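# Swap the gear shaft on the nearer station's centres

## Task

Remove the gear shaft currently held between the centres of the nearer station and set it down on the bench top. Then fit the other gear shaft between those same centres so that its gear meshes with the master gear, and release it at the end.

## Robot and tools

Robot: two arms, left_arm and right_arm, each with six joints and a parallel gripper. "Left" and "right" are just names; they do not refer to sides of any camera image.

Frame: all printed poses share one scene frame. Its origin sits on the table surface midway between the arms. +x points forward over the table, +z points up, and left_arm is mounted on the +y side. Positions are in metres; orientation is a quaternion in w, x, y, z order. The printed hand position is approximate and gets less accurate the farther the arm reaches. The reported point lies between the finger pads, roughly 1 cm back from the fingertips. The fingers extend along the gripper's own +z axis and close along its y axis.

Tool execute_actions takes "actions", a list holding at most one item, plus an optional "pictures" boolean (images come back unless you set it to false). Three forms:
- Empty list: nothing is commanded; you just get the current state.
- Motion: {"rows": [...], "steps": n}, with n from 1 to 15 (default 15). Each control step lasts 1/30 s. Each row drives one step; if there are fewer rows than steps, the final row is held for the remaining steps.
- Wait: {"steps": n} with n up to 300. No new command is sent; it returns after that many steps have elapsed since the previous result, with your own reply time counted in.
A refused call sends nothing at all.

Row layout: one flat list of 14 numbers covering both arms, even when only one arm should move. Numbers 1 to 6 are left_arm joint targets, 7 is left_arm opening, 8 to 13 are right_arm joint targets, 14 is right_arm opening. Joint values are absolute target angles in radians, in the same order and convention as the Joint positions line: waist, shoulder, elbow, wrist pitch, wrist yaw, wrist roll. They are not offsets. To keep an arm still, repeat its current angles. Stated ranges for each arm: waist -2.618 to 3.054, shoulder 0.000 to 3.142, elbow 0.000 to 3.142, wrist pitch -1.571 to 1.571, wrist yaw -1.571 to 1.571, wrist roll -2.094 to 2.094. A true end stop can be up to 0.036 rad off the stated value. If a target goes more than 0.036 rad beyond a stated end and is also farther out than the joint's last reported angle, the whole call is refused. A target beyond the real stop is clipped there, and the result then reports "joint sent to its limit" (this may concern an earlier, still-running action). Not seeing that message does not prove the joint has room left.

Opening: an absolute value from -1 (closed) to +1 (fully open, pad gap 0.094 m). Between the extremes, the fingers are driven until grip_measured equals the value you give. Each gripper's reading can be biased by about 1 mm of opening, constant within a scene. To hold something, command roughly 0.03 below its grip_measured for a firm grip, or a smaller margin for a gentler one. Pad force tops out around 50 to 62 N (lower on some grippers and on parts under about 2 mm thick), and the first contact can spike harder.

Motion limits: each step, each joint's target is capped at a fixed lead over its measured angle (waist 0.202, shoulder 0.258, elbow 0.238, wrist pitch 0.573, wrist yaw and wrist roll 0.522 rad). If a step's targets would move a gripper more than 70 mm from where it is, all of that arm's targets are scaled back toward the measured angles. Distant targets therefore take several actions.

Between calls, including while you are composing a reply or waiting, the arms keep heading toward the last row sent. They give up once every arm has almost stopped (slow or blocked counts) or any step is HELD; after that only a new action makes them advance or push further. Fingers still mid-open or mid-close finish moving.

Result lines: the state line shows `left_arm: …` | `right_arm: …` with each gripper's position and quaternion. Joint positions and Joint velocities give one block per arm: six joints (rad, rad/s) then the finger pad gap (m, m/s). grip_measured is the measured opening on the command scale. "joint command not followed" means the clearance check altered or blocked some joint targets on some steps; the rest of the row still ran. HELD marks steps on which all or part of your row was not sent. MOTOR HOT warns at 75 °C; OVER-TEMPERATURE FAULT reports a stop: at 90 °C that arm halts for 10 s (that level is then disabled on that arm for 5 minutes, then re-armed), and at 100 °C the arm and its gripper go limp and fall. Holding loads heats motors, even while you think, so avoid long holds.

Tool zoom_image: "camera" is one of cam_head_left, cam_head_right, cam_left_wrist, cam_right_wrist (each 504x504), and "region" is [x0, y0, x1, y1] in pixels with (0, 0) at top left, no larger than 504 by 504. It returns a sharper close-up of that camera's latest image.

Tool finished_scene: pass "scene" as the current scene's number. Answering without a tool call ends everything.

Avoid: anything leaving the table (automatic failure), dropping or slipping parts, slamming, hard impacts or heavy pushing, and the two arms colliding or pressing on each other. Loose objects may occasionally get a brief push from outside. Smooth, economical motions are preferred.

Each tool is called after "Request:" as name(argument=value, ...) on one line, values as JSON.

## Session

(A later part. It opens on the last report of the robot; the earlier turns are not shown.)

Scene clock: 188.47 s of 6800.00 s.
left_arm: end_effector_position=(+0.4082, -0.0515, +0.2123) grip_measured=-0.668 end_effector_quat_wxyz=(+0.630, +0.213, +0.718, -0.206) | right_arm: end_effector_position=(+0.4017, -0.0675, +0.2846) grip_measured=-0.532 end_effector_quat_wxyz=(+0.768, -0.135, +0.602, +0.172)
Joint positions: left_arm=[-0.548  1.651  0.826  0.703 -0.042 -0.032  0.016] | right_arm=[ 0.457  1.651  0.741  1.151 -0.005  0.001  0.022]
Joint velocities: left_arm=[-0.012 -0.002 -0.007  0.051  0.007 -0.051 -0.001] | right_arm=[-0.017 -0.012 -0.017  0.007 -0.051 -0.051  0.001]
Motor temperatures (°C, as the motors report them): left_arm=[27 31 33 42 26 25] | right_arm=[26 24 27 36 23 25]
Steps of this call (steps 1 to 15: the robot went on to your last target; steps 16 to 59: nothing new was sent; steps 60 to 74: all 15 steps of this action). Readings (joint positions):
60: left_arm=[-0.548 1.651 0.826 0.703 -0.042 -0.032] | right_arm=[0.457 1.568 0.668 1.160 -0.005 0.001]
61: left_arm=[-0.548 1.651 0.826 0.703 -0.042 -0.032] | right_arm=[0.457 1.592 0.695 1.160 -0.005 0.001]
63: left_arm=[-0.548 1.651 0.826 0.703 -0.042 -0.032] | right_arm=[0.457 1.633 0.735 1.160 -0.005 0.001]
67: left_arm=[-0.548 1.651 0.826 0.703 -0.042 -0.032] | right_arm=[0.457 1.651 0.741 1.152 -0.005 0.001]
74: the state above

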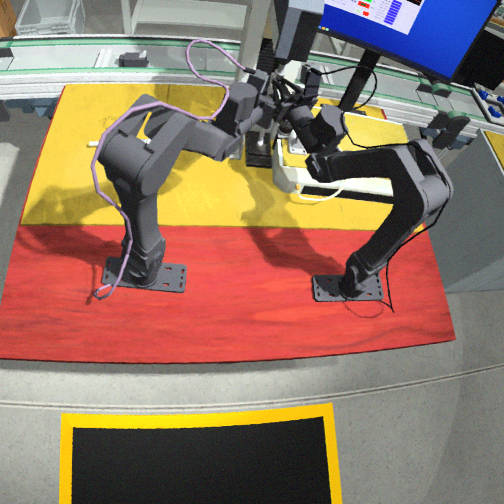

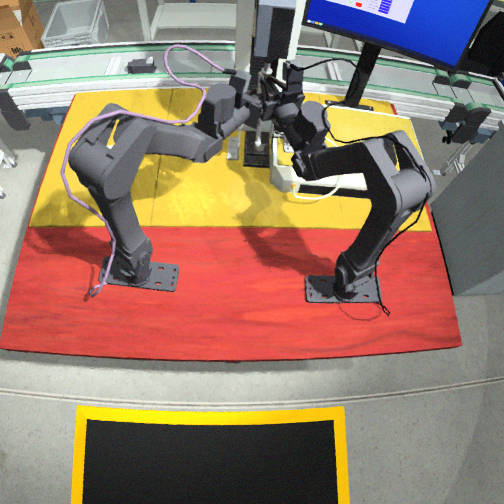

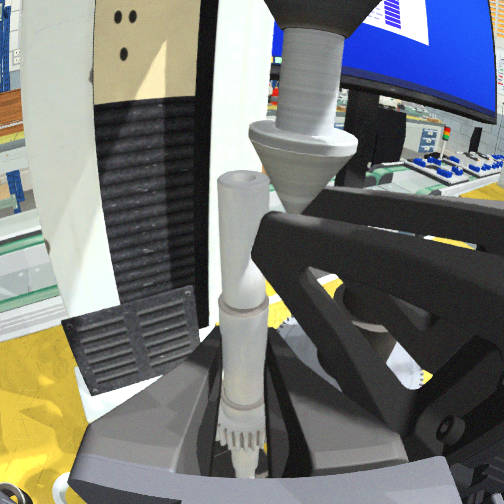

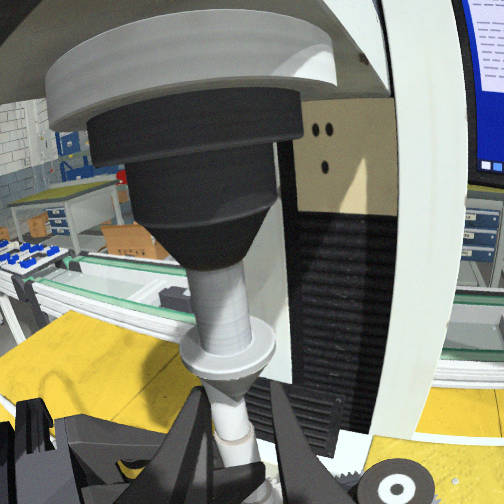

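Lift.

Request:
execute_actions(actions=[{"rows":[[-0.57,1.665,0.86,0.69,0.04,0.0,-0.73,0.474,1.63,0.81,1.15,0,0,-0.53]]}], pictures=false)

Request:
execute_actions(actions=[{"rows":[[-0.57,1.665,0.86,0.69,0.04,0.0,-0.73,0.474,1.58,0.87,1.25,0,0,-0.53]]}])

Scene clock: 193.30 s of 6800.00 s.
left_arm: end_effector_position=(+0.4083, -0.0514, +0.2122) grip_measured=-0.668 end_effector_quat_wxyz=(+0.629, +0.212, +0.718, -0.209) | right_arm: end_effector_position=(+0.4026, -0.0664, +0.2867) grip_measured=-0.532 end_effector_quat_wxyz=(+0.768, -0.136, +0.601, +0.172)
Joint positions: left_arm=[-0.546  1.651  0.826  0.702 -0.037 -0.038  0.016] | right_arm=[ 0.458  1.651  0.75   1.143 -0.005 -0.001  0.022]
Joint velocities: left_arm=[ 0.002  0.002 -0.012 -0.051  0.007  0.066 -0.   ] | right_arm=[-0.007 -0.002  0.002  0.022 -0.066 -0.007  0.   ]
Motor temperatures (°C, as the motors report them): left_arm=[27 31 33 42 25 25] | right_arm=[26 25 27 36 23 25]
Steps of this call (steps 1 to 15: the robot went on to your last target; steps 16 to 90: nothing new was sent; then 1.33 s passed at rest; steps 91 to 105: all 15 steps of this action). Readings (joint positions):
91: left_arm=[-0.548 1.651 0.826 0.703 -0.042 -0.032] | right_arm=[0.458 1.651 0.744 1.150 -0.005 0.001]
92: left_arm=[-0.547 1.651 0.826 0.702 -0.040 -0.036] | right_arm=[0.458 1.651 0.749 1.144 -0.005 -0.001]
94: left_arm=[-0.546 1.651 0.826 0.702 -0.038 -0.038] | right_arm=[0.458 1.651 0.750 1.143 -0.005 -0.001]
98: left_arm=[-0.546 1.651 0.826 0.702 -0.037 -0.038] | right_arm=[0.458 1.651 0.750 1.143 -0.005 -0.001]
105: the state above

Scene clock: 193.80 s of 6800.00 s.
left_arm: end_effector_position=(+0.4083, -0.0514, +0.2122) grip_measured=-0.668 end_effector_quat_wxyz=(+0.629, +0.212, +0.718, -0.209) | right_arm: end_effector_position=(+0.4024, -0.0665, +0.2890) grip_measured=-0.532 end_effector_quat_wxyz=(+0.770, -0.135, +0.599, +0.172)
Joint positions: left_arm=[-0.546  1.651  0.826  0.702 -0.037 -0.039  0.016] | right_arm=[ 0.458  1.648  0.752  1.144 -0.005 -0.001  0.022]
Joint velocities: left_arm=[-0.012 -0.012 -0.012 -0.007 -0.022  0.037 -0.001] | right_arm=[ 0.007  0.017 -0.002 -0.051  0.007 -0.007  0.   ]
Motor temperatures (°C, as the motors report them): left_arm=[27 31 33 42 25 25] | right_arm=[26 25 27 36 23 25]
Steps of this call (steps 1 to 15: all 15 steps of this action). Readings (joint positions):
1: left_arm=[-0.546 1.651 0.826 0.702 -0.037 -0.039] | right_arm=[0.458 1.648 0.752 1.144 -0.005 -0.001]
2: left_arm=[-0.546 1.651 0.826 0.702 -0.037 -0.039] | right_arm=[0.458 1.648 0.752 1.144 -0.005 -0.001]
4: left_arm=[-0.546 1.651 0.826 0.702 -0.037 -0.039] | right_arm=[0.458 1.648 0.752 1.144 -0.005 -0.001]
8: left_arm=[-0.546 1.651 0.826 0.702 -0.037 -0.039] | right_arm=[0.458 1.648 0.752 1.144 -0.005 -0.001]
15: the state above

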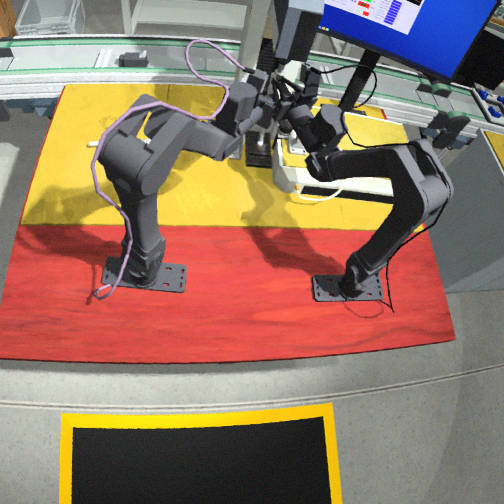

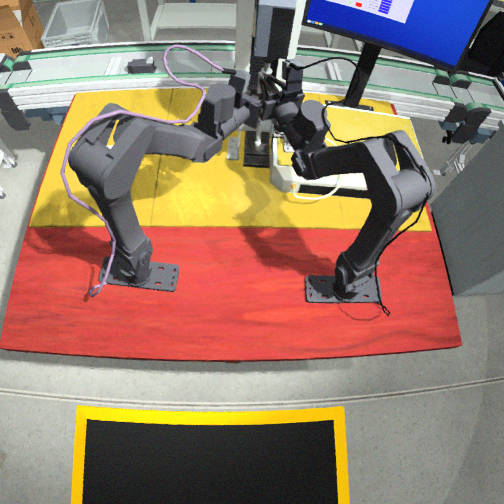

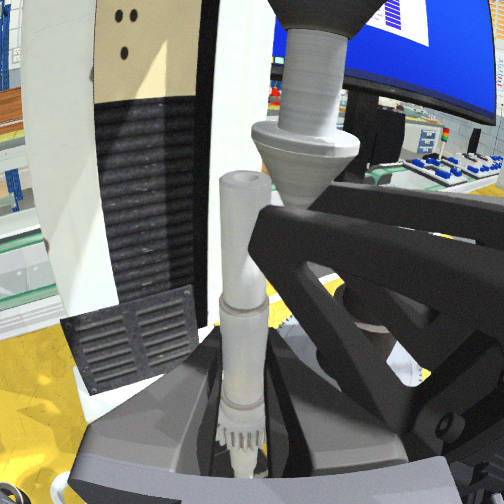

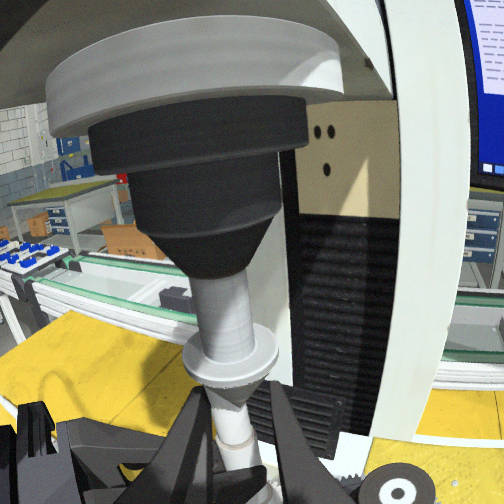

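Request:
execute_actions(actions=[{"rows":[[-0.57,1.665,0.86,0.69,0.04,0.0,-0.73,0.455,1.585,0.76,1.15,-0.02,0,-0.53]]}], pictures=false)

Request:
execute_actions(actions=[{"rows":[[-0.57,1.665,0.86,0.69,0.04,0.0,-0.73,0.455,1.54,0.81,1.23,-0.02,0,-0.53]]}])

Scene clock: 197.50 s of 6800.00 s.
left_arm: end_effector_position=(+0.4083, -0.0514, +0.2122) grip_measured=-0.668 end_effector_quat_wxyz=(+0.629, +0.212, +0.718, -0.209) | right_arm: end_effector_position=(+0.4009, -0.0671, +0.2865) grip_measured=-0.532 end_effector_quat_wxyz=(+0.763, -0.137, +0.608, +0.171)
Joint positions: left_arm=[-0.546  1.651  0.826  0.702 -0.038 -0.039  0.016] | right_arm=[ 0.458  1.63   0.746  1.11  -0.006 -0.     0.022]
Joint velocities: left_arm=[0.007 0.007 0.002 0.022 0.022 0.007 0.   ] | right_arm=[-0.012  0.007 -0.017 -0.022  0.007 -0.007 -0.   ]
Motor temperatures (°C, as the motors report them): left_arm=[27 31 34 42 25 25] | right_arm=[26 26 28 37 23 25]
Steps of this call (steps 1 to 15: the robot went on to your last target; steps 16 to 90: nothing new was sent; then 0.20 s passed at rest; steps 91 to 105: all 15 steps of this action). Readings (joint positions):
91: left_arm=[-0.546 1.651 0.826 0.702 -0.037 -0.039] | right_arm=[0.458 1.646 0.750 1.138 -0.006 -0.001]
92: left_arm=[-0.546 1.651 0.826 0.702 -0.038 -0.039] | right_arm=[0.458 1.641 0.749 1.129 -0.006 -0.000]
94: left_arm=[-0.546 1.651 0.826 0.702 -0.038 -0.039] | right_arm=[0.458 1.634 0.747 1.117 -0.006 -0.000]
98: left_arm=[-0.546 1.651 0.826 0.702 -0.038 -0.039] | right_arm=[0.458 1.630 0.746 1.110 -0.006 -0.000]
105: the state above

Scene clock: 198.00 s of 6800.00 s.
left_arm: end_effector_position=(+0.4083, -0.0514, +0.2122) grip_measured=-0.668 end_effector_quat_wxyz=(+0.629, +0.212, +0.718, -0.209) | right_arm: end_effector_position=(+0.3999, -0.0676, +0.2882) grip_measured=-0.532 end_effector_quat_wxyz=(+0.763, -0.137, +0.609, +0.171)
Joint positions: left_arm=[-0.546  1.651  0.826  0.702 -0.038 -0.039  0.016] | right_arm=[ 0.458  1.619  0.746  1.095 -0.006 -0.     0.022]
Joint velocities: left_arm=[-0.007  0.017  0.002  0.007 -0.037 -0.022  0.001] | right_arm=[ 0.007 -0.002 -0.007 -0.051 -0.037  0.066  0.   ]
Motor temperatures (°C, as the motors report them): left_arm=[27 31 34 42 25 25] | right_arm=[26 26 28 37 23 25]
Steps of this call (steps 1 to 15: all 15 steps of this action). Readings (joint positions):
1: left_arm=[-0.546 1.651 0.826 0.702 -0.038 -0.039] | right_arm=[0.458 1.626 0.746 1.109 -0.006 -0.000]
2: left_arm=[-0.546 1.651 0.826 0.702 -0.038 -0.039] | right_arm=[0.458 1.622 0.746 1.103 -0.006 -0.000]
4: left_arm=[-0.546 1.651 0.826 0.702 -0.038 -0.039] | right_arm=[0.458 1.619 0.746 1.097 -0.006 -0.000]
8: left_arm=[-0.546 1.651 0.826 0.702 -0.038 -0.039] | right_arm=[0.458 1.619 0.746 1.095 -0.006 -0.000]
15: the state above

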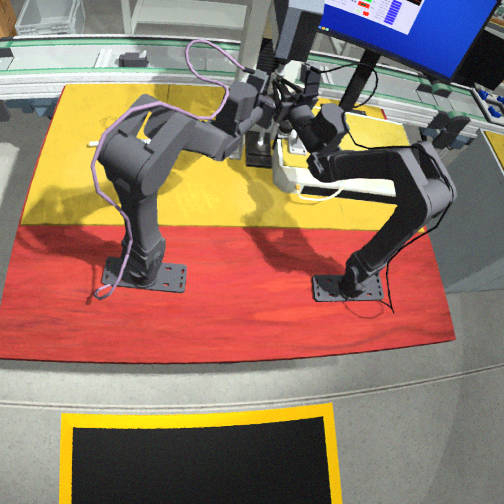

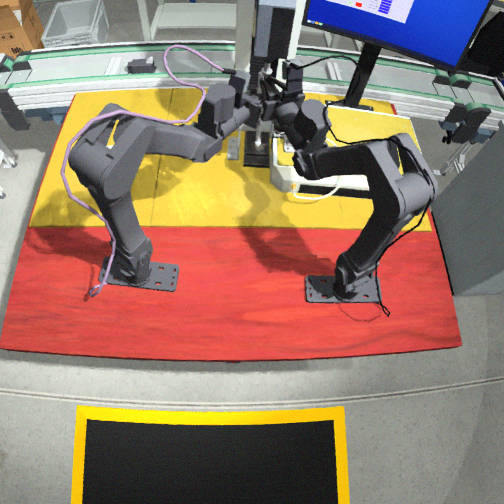

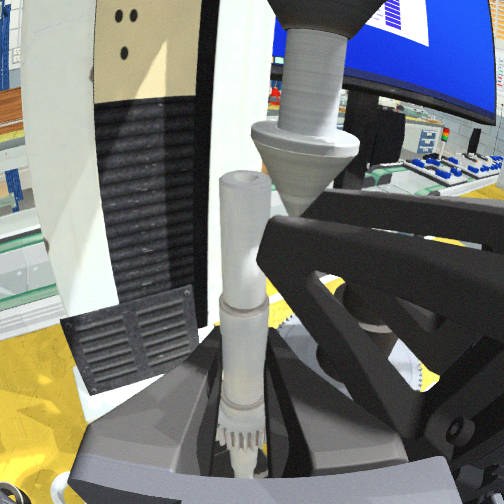

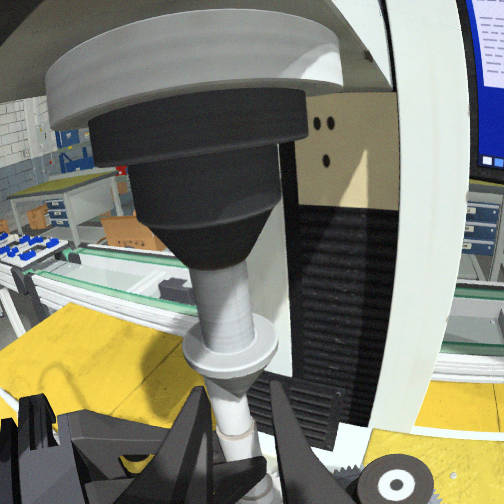

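Request:
execute_actions(actions=[{"rows":[[-0.55,1.655,0.83,0.7,-0.02,-0.02,-0.73,0.44,1.52,0.6,1.13,0,0,-0.53]]}], pictures=false)

Request:
execute_actions(actions=[{"rows":[[-0.55,1.65,0.72,0.86,0,0,-0.73,0.46,1.0,0.55,0.5,0,0,0]]}], pictures=false)

Request:
execute_actions(actions=[{"rows":[[-0.562,1.65,0.76,0.85,0.02,0.01,-0.73,0.46,0.9,0.55,0.3,0,0,0]]}])

Scene clock: 203.67 s of 6800.00 s.
left_arm: end_effector_position=(+0.4088, -0.0507, +0.2122) grip_measured=-0.668 end_effector_quat_wxyz=(+0.629, +0.210, +0.719, -0.208) | right_arm: end_effector_position=(+0.3771, -0.0830, +0.2654) grip_measured=-0.532 end_effector_quat_wxyz=(+0.749, -0.138, +0.627, +0.164)
Joint positions: left_arm=[-0.545  1.651  0.826  0.702 -0.04  -0.04   0.016] | right_arm=[ 0.449  1.542  0.61   1.109 -0.006 -0.     0.022]
Joint velocities: left_arm=[-0.007  0.002 -0.007  0.051 -0.007 -0.051 -0.   ] | right_arm=[ 0.007 -0.012 -0.002 -0.007 -0.066  0.007  0.   ]
Motor temperatures (°C, as the motors report them): left_arm=[27 31 34 42 25 24] | right_arm=[26 27 28 40 23 25]
Steps of this call (steps 1 to 15: the robot went on to your last target; steps 16 to 90: nothing new was sent; then 2.17 s passed at rest; steps 91 to 105: all 15 steps of this action). Readings (joint positions):
91: left_arm=[-0.545 1.651 0.826 0.702 -0.040 -0.039] | right_arm=[0.458 1.610 0.725 1.096 -0.006 -0.000]
92: left_arm=[-0.545 1.651 0.826 0.702 -0.040 -0.039] | right_arm=[0.456 1.586 0.687 1.101 -0.006 -0.000]
94: left_arm=[-0.545 1.651 0.826 0.702 -0.040 -0.039] | right_arm=[0.451 1.548 0.627 1.105 -0.006 -0.000]
98: left_arm=[-0.545 1.651 0.826 0.702 -0.040 -0.039] | right_arm=[0.449 1.542 0.610 1.106 -0.006 -0.000]
105: the state above

Scene clock: 204.17 s of 6800.00 s.
left_arm: end_effector_position=(+0.3963, -0.0490, +0.2117) grip_measured=-0.668 end_effector_quat_wxyz=(+0.652, +0.223, +0.691, -0.219) | right_arm: end_effector_position=(+0.3034, -0.1164, +0.3113) grip_measured=-0.002 end_effector_quat_wxyz=(+0.722, -0.145, +0.658, +0.158)
Joint positions: left_arm=[-0.546  1.65   0.741  0.854 -0.009 -0.011  0.016] | right_arm=[ 0.449  0.994  0.548  0.54  -0.006 -0.     0.047]
Joint velocities: left_arm=[-0.007  0.012 -0.007  0.022 -0.007 -0.022 -0.   ] | right_arm=[ 0.002  0.012  0.007 -0.286  0.007 -0.022  0.   ]
Motor temperatures (°C, as the motors report them): left_arm=[27 31 33 42 25 24] | right_arm=[26 27 28 40 23 25]
Steps of this call (steps 1 to 15: all 15 steps of this action). Readings (joint positions):
1: left_arm=[-0.545 1.651 0.813 0.723 -0.039 -0.039] | right_arm=[0.449 1.505 0.607 1.024 -0.006 -0.000]
2: left_arm=[-0.545 1.651 0.789 0.764 -0.036 -0.037] | right_arm=[0.449 1.436 0.590 0.901 -0.006 -0.000]
4: left_arm=[-0.546 1.650 0.760 0.819 -0.023 -0.029] | right_arm=[0.449 1.274 0.556 0.729 -0.006 -0.000]
8: left_arm=[-0.546 1.650 0.744 0.849 -0.014 -0.018] | right_arm=[0.449 1.015 0.548 0.619 -0.006 -0.000]
15: the state above

Scene clock: 204.67 s of 6800.00 s.
left_arm: end_effector_position=(+0.3935, -0.0527, +0.2117) grip_measured=-0.668 end_effector_quat_wxyz=(+0.652, +0.235, +0.687, -0.217) | right_arm: end_effector_position=(+0.2921, -0.1216, +0.2814) grip_measured=-0.002 end_effector_quat_wxyz=(+0.671, -0.156, +0.710, +0.147)
Joint positions: left_arm=[-0.553  1.65   0.741  0.854 -0.001  0.009  0.016] | right_arm=[ 0.449  0.919  0.548  0.314 -0.006 -0.     0.047]
Joint velocities: left_arm=[-0.017  0.007 -0.007 -0.037  0.095 -0.007  0.001] | right_arm=[ 0.002 -0.012 -0.007 -0.066 -0.007 -0.037  0.001]
Motor temperatures (°C, as the motors report them): left_arm=[27 31 33 42 25 24] | right_arm=[26 27 28 40 23 25]
Steps of this call (steps 1 to 15: all 15 steps of this action). Readings (joint positions):
1: left_arm=[-0.547 1.650 0.741 0.854 -0.007 -0.010] | right_arm=[0.449 0.985 0.548 0.505 -0.006 -0.000]
2: left_arm=[-0.549 1.650 0.741 0.854 -0.006 -0.006] | right_arm=[0.449 0.966 0.548 0.458 -0.006 -0.000]
4: left_arm=[-0.551 1.650 0.741 0.854 -0.004 0.000] | right_arm=[0.449 0.935 0.548 0.400 -0.006 -0.000]
8: left_arm=[-0.553 1.650 0.741 0.854 -0.002 0.006] | right_arm=[0.449 0.919 0.548 0.351 -0.006 -0.000]
15: the state above

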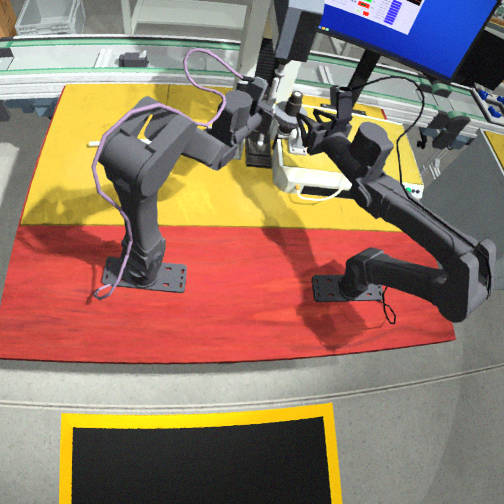

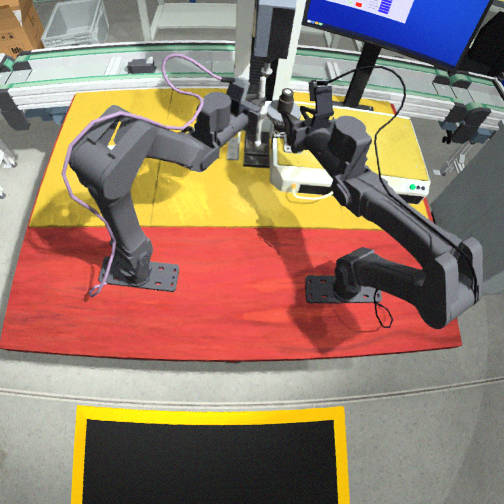

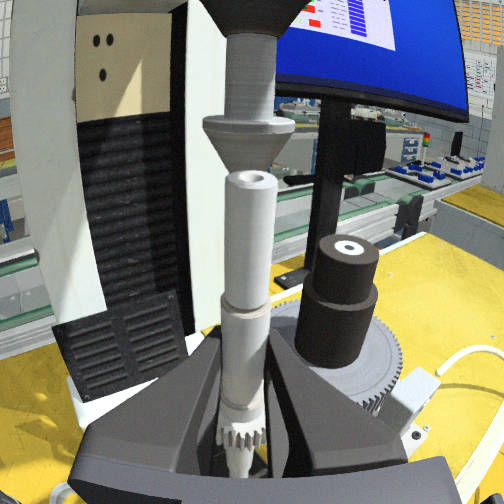

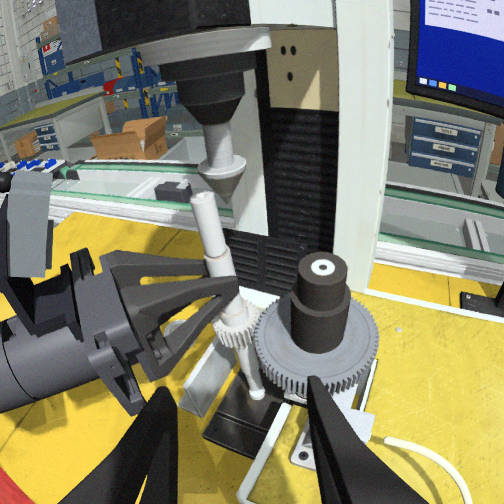

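Request:
execute_actions(actions=[{"rows":[[-0.553,1.705,0.895,0.7,0,0.005,-0.75,0.46,0.9,0.55,0.3,0,0,0]]}])

Scene clock: 207.30 s of 6800.00 s.
left_arm: end_effector_position=(+0.4057, -0.0599, +0.2114) grip_measured=-0.668 end_effector_quat_wxyz=(+0.634, +0.238, +0.706, -0.209) | right_arm: end_effector_position=(+0.2920, -0.1216, +0.2797) grip_measured=-0.002 end_effector_quat_wxyz=(+0.668, -0.156, +0.712, +0.147)
Joint positions: left_arm=[-0.552  1.67   0.828  0.734 -0.009  0.006  0.016] | right_arm=[ 0.449  0.919  0.548  0.307 -0.006 -0.     0.047]
Joint velocities: left_arm=[-0.012 -0.017 -0.002 -0.066  0.037 -0.007 -0.   ] | right_arm=[ 0.012  0.017  0.012 -0.037 -0.095 -0.066  0.   ]
Motor temperatures (°C, as the motors report them): left_arm=[27 31 33 42 25 24] | right_arm=[26 27 28 39 23 25]
Steps of this call (steps 1 to 15: the robot went on to your last target; steps 16 to 64: nothing new was sent; steps 65 to 79: all 15 steps of this action). Readings (joint positions):
65: left_arm=[-0.553 1.654 0.758 0.835 -0.002 0.009] | right_arm=[0.449 0.919 0.548 0.307 -0.006 -0.000]
66: left_arm=[-0.553 1.655 0.778 0.802 -0.004 0.009] | right_arm=[0.449 0.919 0.548 0.307 -0.006 -0.000]
68: left_arm=[-0.552 1.666 0.815 0.754 -0.009 0.006] | right_arm=[0.449 0.919 0.548 0.307 -0.006 -0.000]
72: left_arm=[-0.552 1.670 0.828 0.734 -0.009 0.006] | right_arm=[0.449 0.919 0.548 0.307 -0.006 -0.000]
79: the state above

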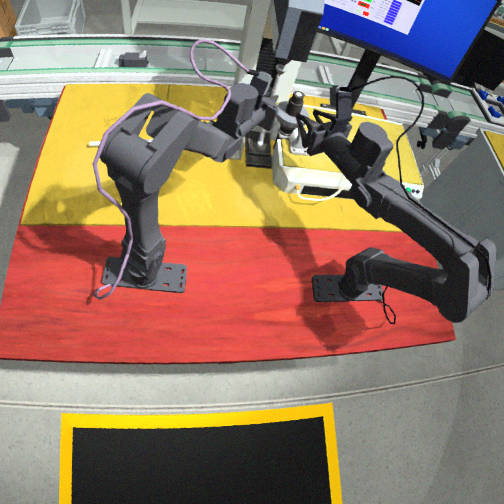

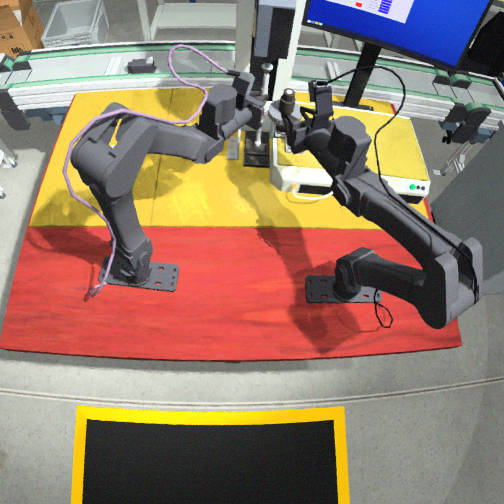

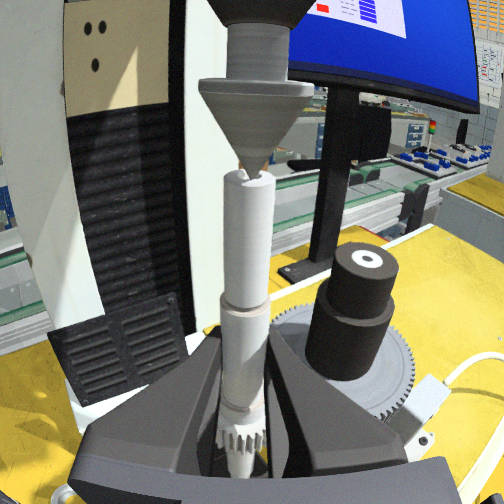

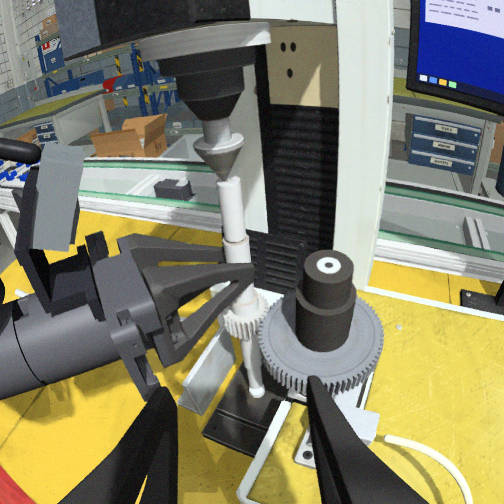

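In the hole, slightly past centre; relax.

Request:
execute_actions(actions=[{"rows":[[-0.556,1.66,0.81,0.75,0,0.005,-0.72,0.46,0.9,0.55,0.3,0,0,0]]}], pictures=false)

Request:
execute_actions(actions=[{"rows":[[-0.553,1.66,0.82,0.75,0,0.005,-0.3,0.46,0.9,0.55,0.3,0,0,0]]}])

Request:
zoom_image(camera="cam_right_wrist", region=[190,260,340,410])

Scene clock: 211.97 s of 6800.00 s.
left_arm: end_effector_position=(+0.4034, -0.0587, +0.2122) grip_measured=-0.668 end_effector_quat_wxyz=(+0.635, +0.238, +0.704, -0.210) | right_arm: end_effector_position=(+0.2920, -0.1216, +0.2797) grip_measured=-0.002 end_effector_quat_wxyz=(+0.668, -0.156, +0.712, +0.147)
Joint positions: left_arm=[-0.553  1.661  0.817  0.739 -0.007  0.006  0.016] | right_arm=[ 0.449  0.919  0.548  0.307 -0.006 -0.     0.047]
Joint velocities: left_arm=[ 0.002 -0.002 -0.017  0.051  0.066 -0.007  0.   ] | right_arm=[ 0.002 -0.007 -0.007  0.037 -0.066  0.022 -0.001]
Motor temperatures (°C, as the motors report them): left_arm=[27 31 34 42 25 24] | right_arm=[26 26 28 38 23 25]
Steps of this call (steps 1 to 15: the robot went on to your last target; steps 16 to 90: nothing new was sent; then 1.17 s passed at rest; steps 91 to 105: all 15 steps of this action). Readings (joint positions):
91: left_arm=[-0.552 1.667 0.824 0.735 -0.009 0.006] | right_arm=[0.449 0.919 0.548 0.307 -0.006 -0.000]
92: left_arm=[-0.552 1.662 0.818 0.737 -0.008 0.006] | right_arm=[0.449 0.919 0.548 0.307 -0.006 -0.000]
94: left_arm=[-0.553 1.661 0.817 0.739 -0.007 0.006] | right_arm=[0.449 0.919 0.548 0.307 -0.006 -0.000]
98: left_arm=[-0.553 1.661 0.817 0.739 -0.007 0.006] | right_arm=[0.449 0.919 0.548 0.307 -0.006 -0.000]
105: the state above

Scene clock: 212.47 s of 6800.00 s.
left_arm: end_effector_position=(+0.4035, -0.0587, +0.2134) grip_measured=-0.302 end_effector_quat_wxyz=(+0.637, +0.237, +0.703, -0.210) | right_arm: end_effector_position=(+0.2920, -0.1216, +0.2797) grip_measured=-0.002 end_effector_quat_wxyz=(+0.668, -0.156, +0.712, +0.147)
Joint positions: left_arm=[-0.553  1.661  0.817  0.744 -0.007  0.006  0.033] | right_arm=[ 0.449  0.919  0.548  0.307 -0.006 -0.     0.047]
Joint velocities: left_arm=[ 0.002 -0.002  0.002  0.007  0.081  0.051 -0.001] | right_arm=[ 0.002 -0.007  0.007  0.007  0.007  0.007 -0.001]
Motor temperatures (°C, as the motors report them): left_arm=[27 31 34 42 25 24] | right_arm=[26 26 28 38 23 25]
Steps of this call (steps 1 to 15: all 15 steps of this action). Readings (joint positions):
1: left_arm=[-0.553 1.661 0.817 0.739 -0.007 0.006] | right_arm=[0.449 0.919 0.548 0.307 -0.006 -0.000]
2: left_arm=[-0.553 1.661 0.817 0.740 -0.007 0.006] | right_arm=[0.449 0.919 0.548 0.307 -0.006 -0.000]
4: left_arm=[-0.553 1.661 0.817 0.741 -0.007 0.006] | right_arm=[0.449 0.919 0.548 0.307 -0.006 -0.000]
8: left_arm=[-0.553 1.661 0.817 0.743 -0.007 0.006] | right_arm=[0.449 0.919 0.548 0.307 -0.006 -0.000]
15: the state above

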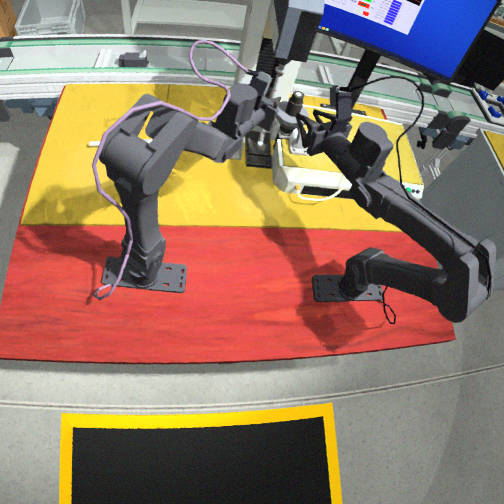

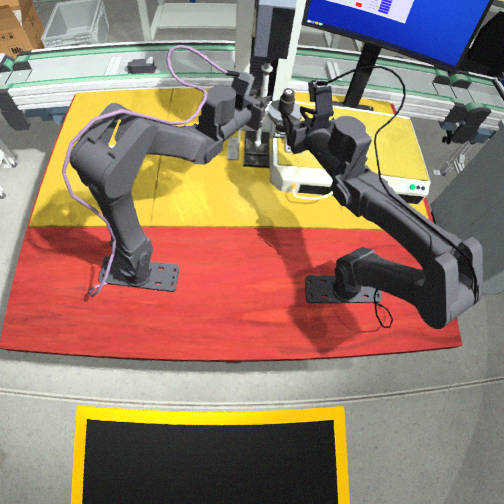

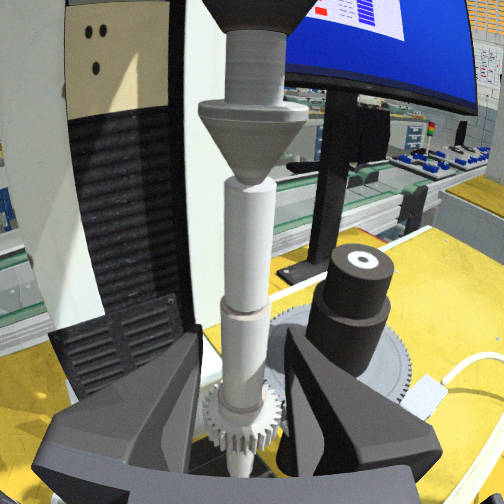

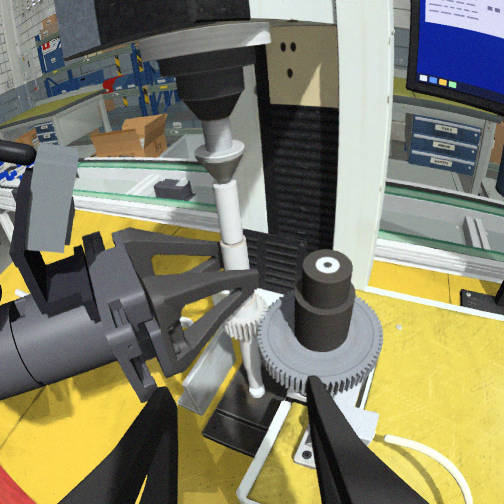

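Region (190, 260, 340, 410) of cam_right_wrist's 504x504 image, scaled by 3.360, with more detail than that image has.

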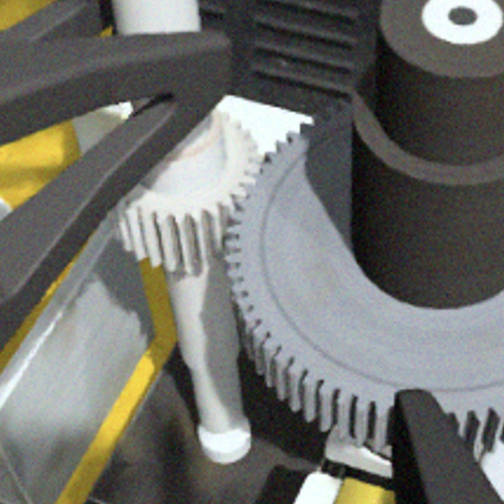

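Back off and check the mesh.

Request:
execute_actions(actions=[{"rows":[[-0.553,1.35,0.57,0.72,0,0,0.3,0.5,0.95,0.55,0.2,0,0,0]]}])

Request:
zoom_image(camera="cam_right_wrist", region=[230,210,350,330])

Scene clock: 216.43 s of 6800.00 s.
left_arm: end_effector_position=(+0.3476, -0.0162, +0.2405) grip_measured=+0.298 end_effector_quat_wxyz=(+0.661, +0.230, +0.681, -0.218) | right_arm: end_effector_position=(+0.2862, -0.1078, +0.2460) grip_measured=-0.002 end_effector_quat_wxyz=(+0.619, -0.180, +0.750, +0.149)
Joint positions: left_arm=[-0.553  1.351  0.58   0.739 -0.007  0.006  0.061] | right_arm=[ 0.492  0.946  0.548  0.209 -0.002 -0.     0.047]
Joint velocities: left_arm=[-0.007  0.002 -0.002 -0.007  0.022 -0.051 -0.001] | right_arm=[ 0.002 -0.022  0.002 -0.081 -0.066  0.007 -0.002]
Motor temperatures (°C, as the motors report them): left_arm=[27 32 34 42 25 24] | right_arm=[26 26 27 38 23 25]
Steps of this call (steps 1 to 15: the robot went on to your last target; steps 16 to 90: nothing new was sent; then 0.47 s passed at rest; steps 91 to 105: all 15 steps of this action). Readings (joint positions):
91: left_arm=[-0.553 1.630 0.784 0.744 -0.007 0.006] | right_arm=[0.455 0.920 0.548 0.298 -0.003 -0.000]
92: left_arm=[-0.553 1.557 0.708 0.738 -0.007 0.006] | right_arm=[0.467 0.923 0.548 0.287 -0.002 -0.000]
94: left_arm=[-0.553 1.416 0.597 0.726 -0.007 0.006] | right_arm=[0.488 0.936 0.548 0.257 -0.002 -0.000]
98: left_arm=[-0.553 1.351 0.580 0.741 -0.007 0.006] | right_arm=[0.492 0.946 0.548 0.220 -0.002 -0.000]
105: the state above

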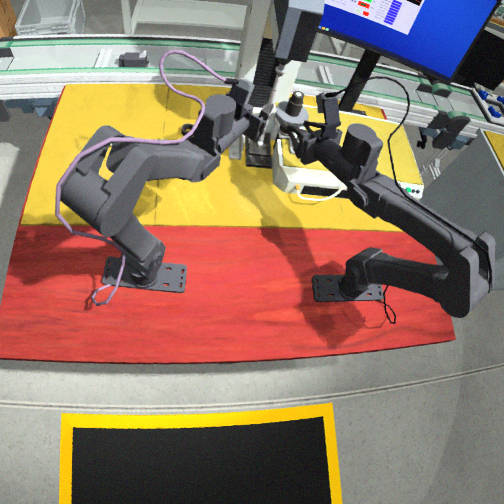

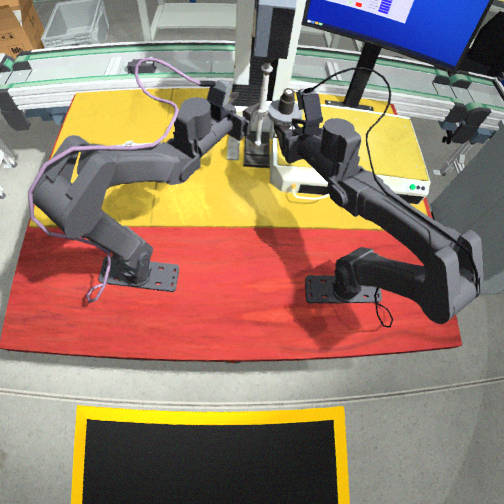

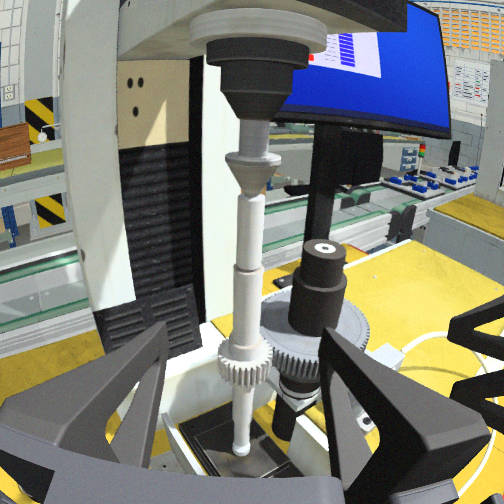

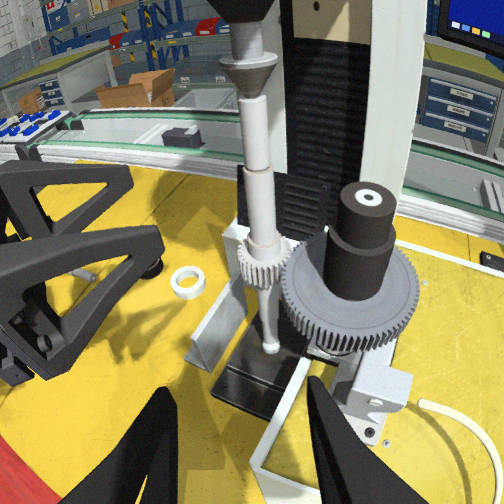

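Region (230, 210, 350, 330) of cam_right_wrist's 504x504 image, scaled by 4.200, with more detail than that image has.

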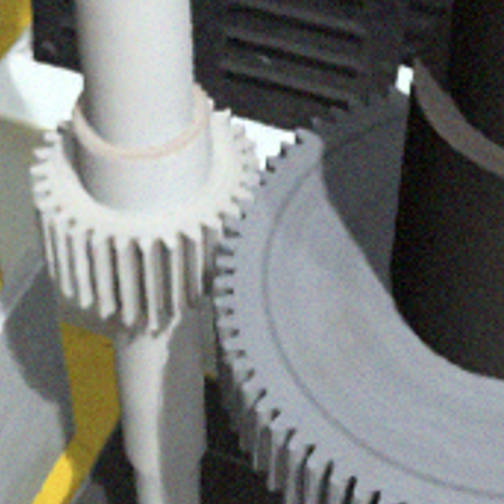

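Request:
zoom_image(camera="cam_head_right", region=[200,0,450,220])

Request:
zoom_image(camera="cam_left_wrist", region=[230,310,310,390])

Region (200, 0, 450, 220) of cam_head_right's 504x504 image, scaled by 2.016, with more detail than that image has; it fills the top 444 rows of this view, and the rest is white.

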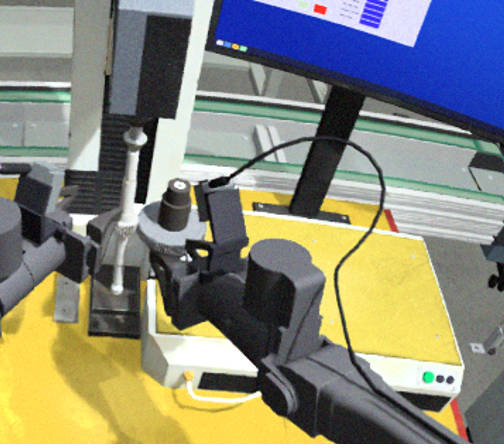

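Region (230, 310, 310, 390) of cam_left_wrist's 504x504 image, scaled by 6.300, with more detail than that image has.

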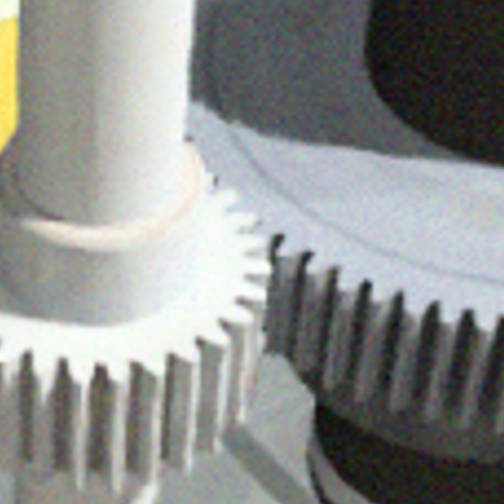

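Meshed.

Request:
finished_scene(scene=1)

The scene is finished: the task was done.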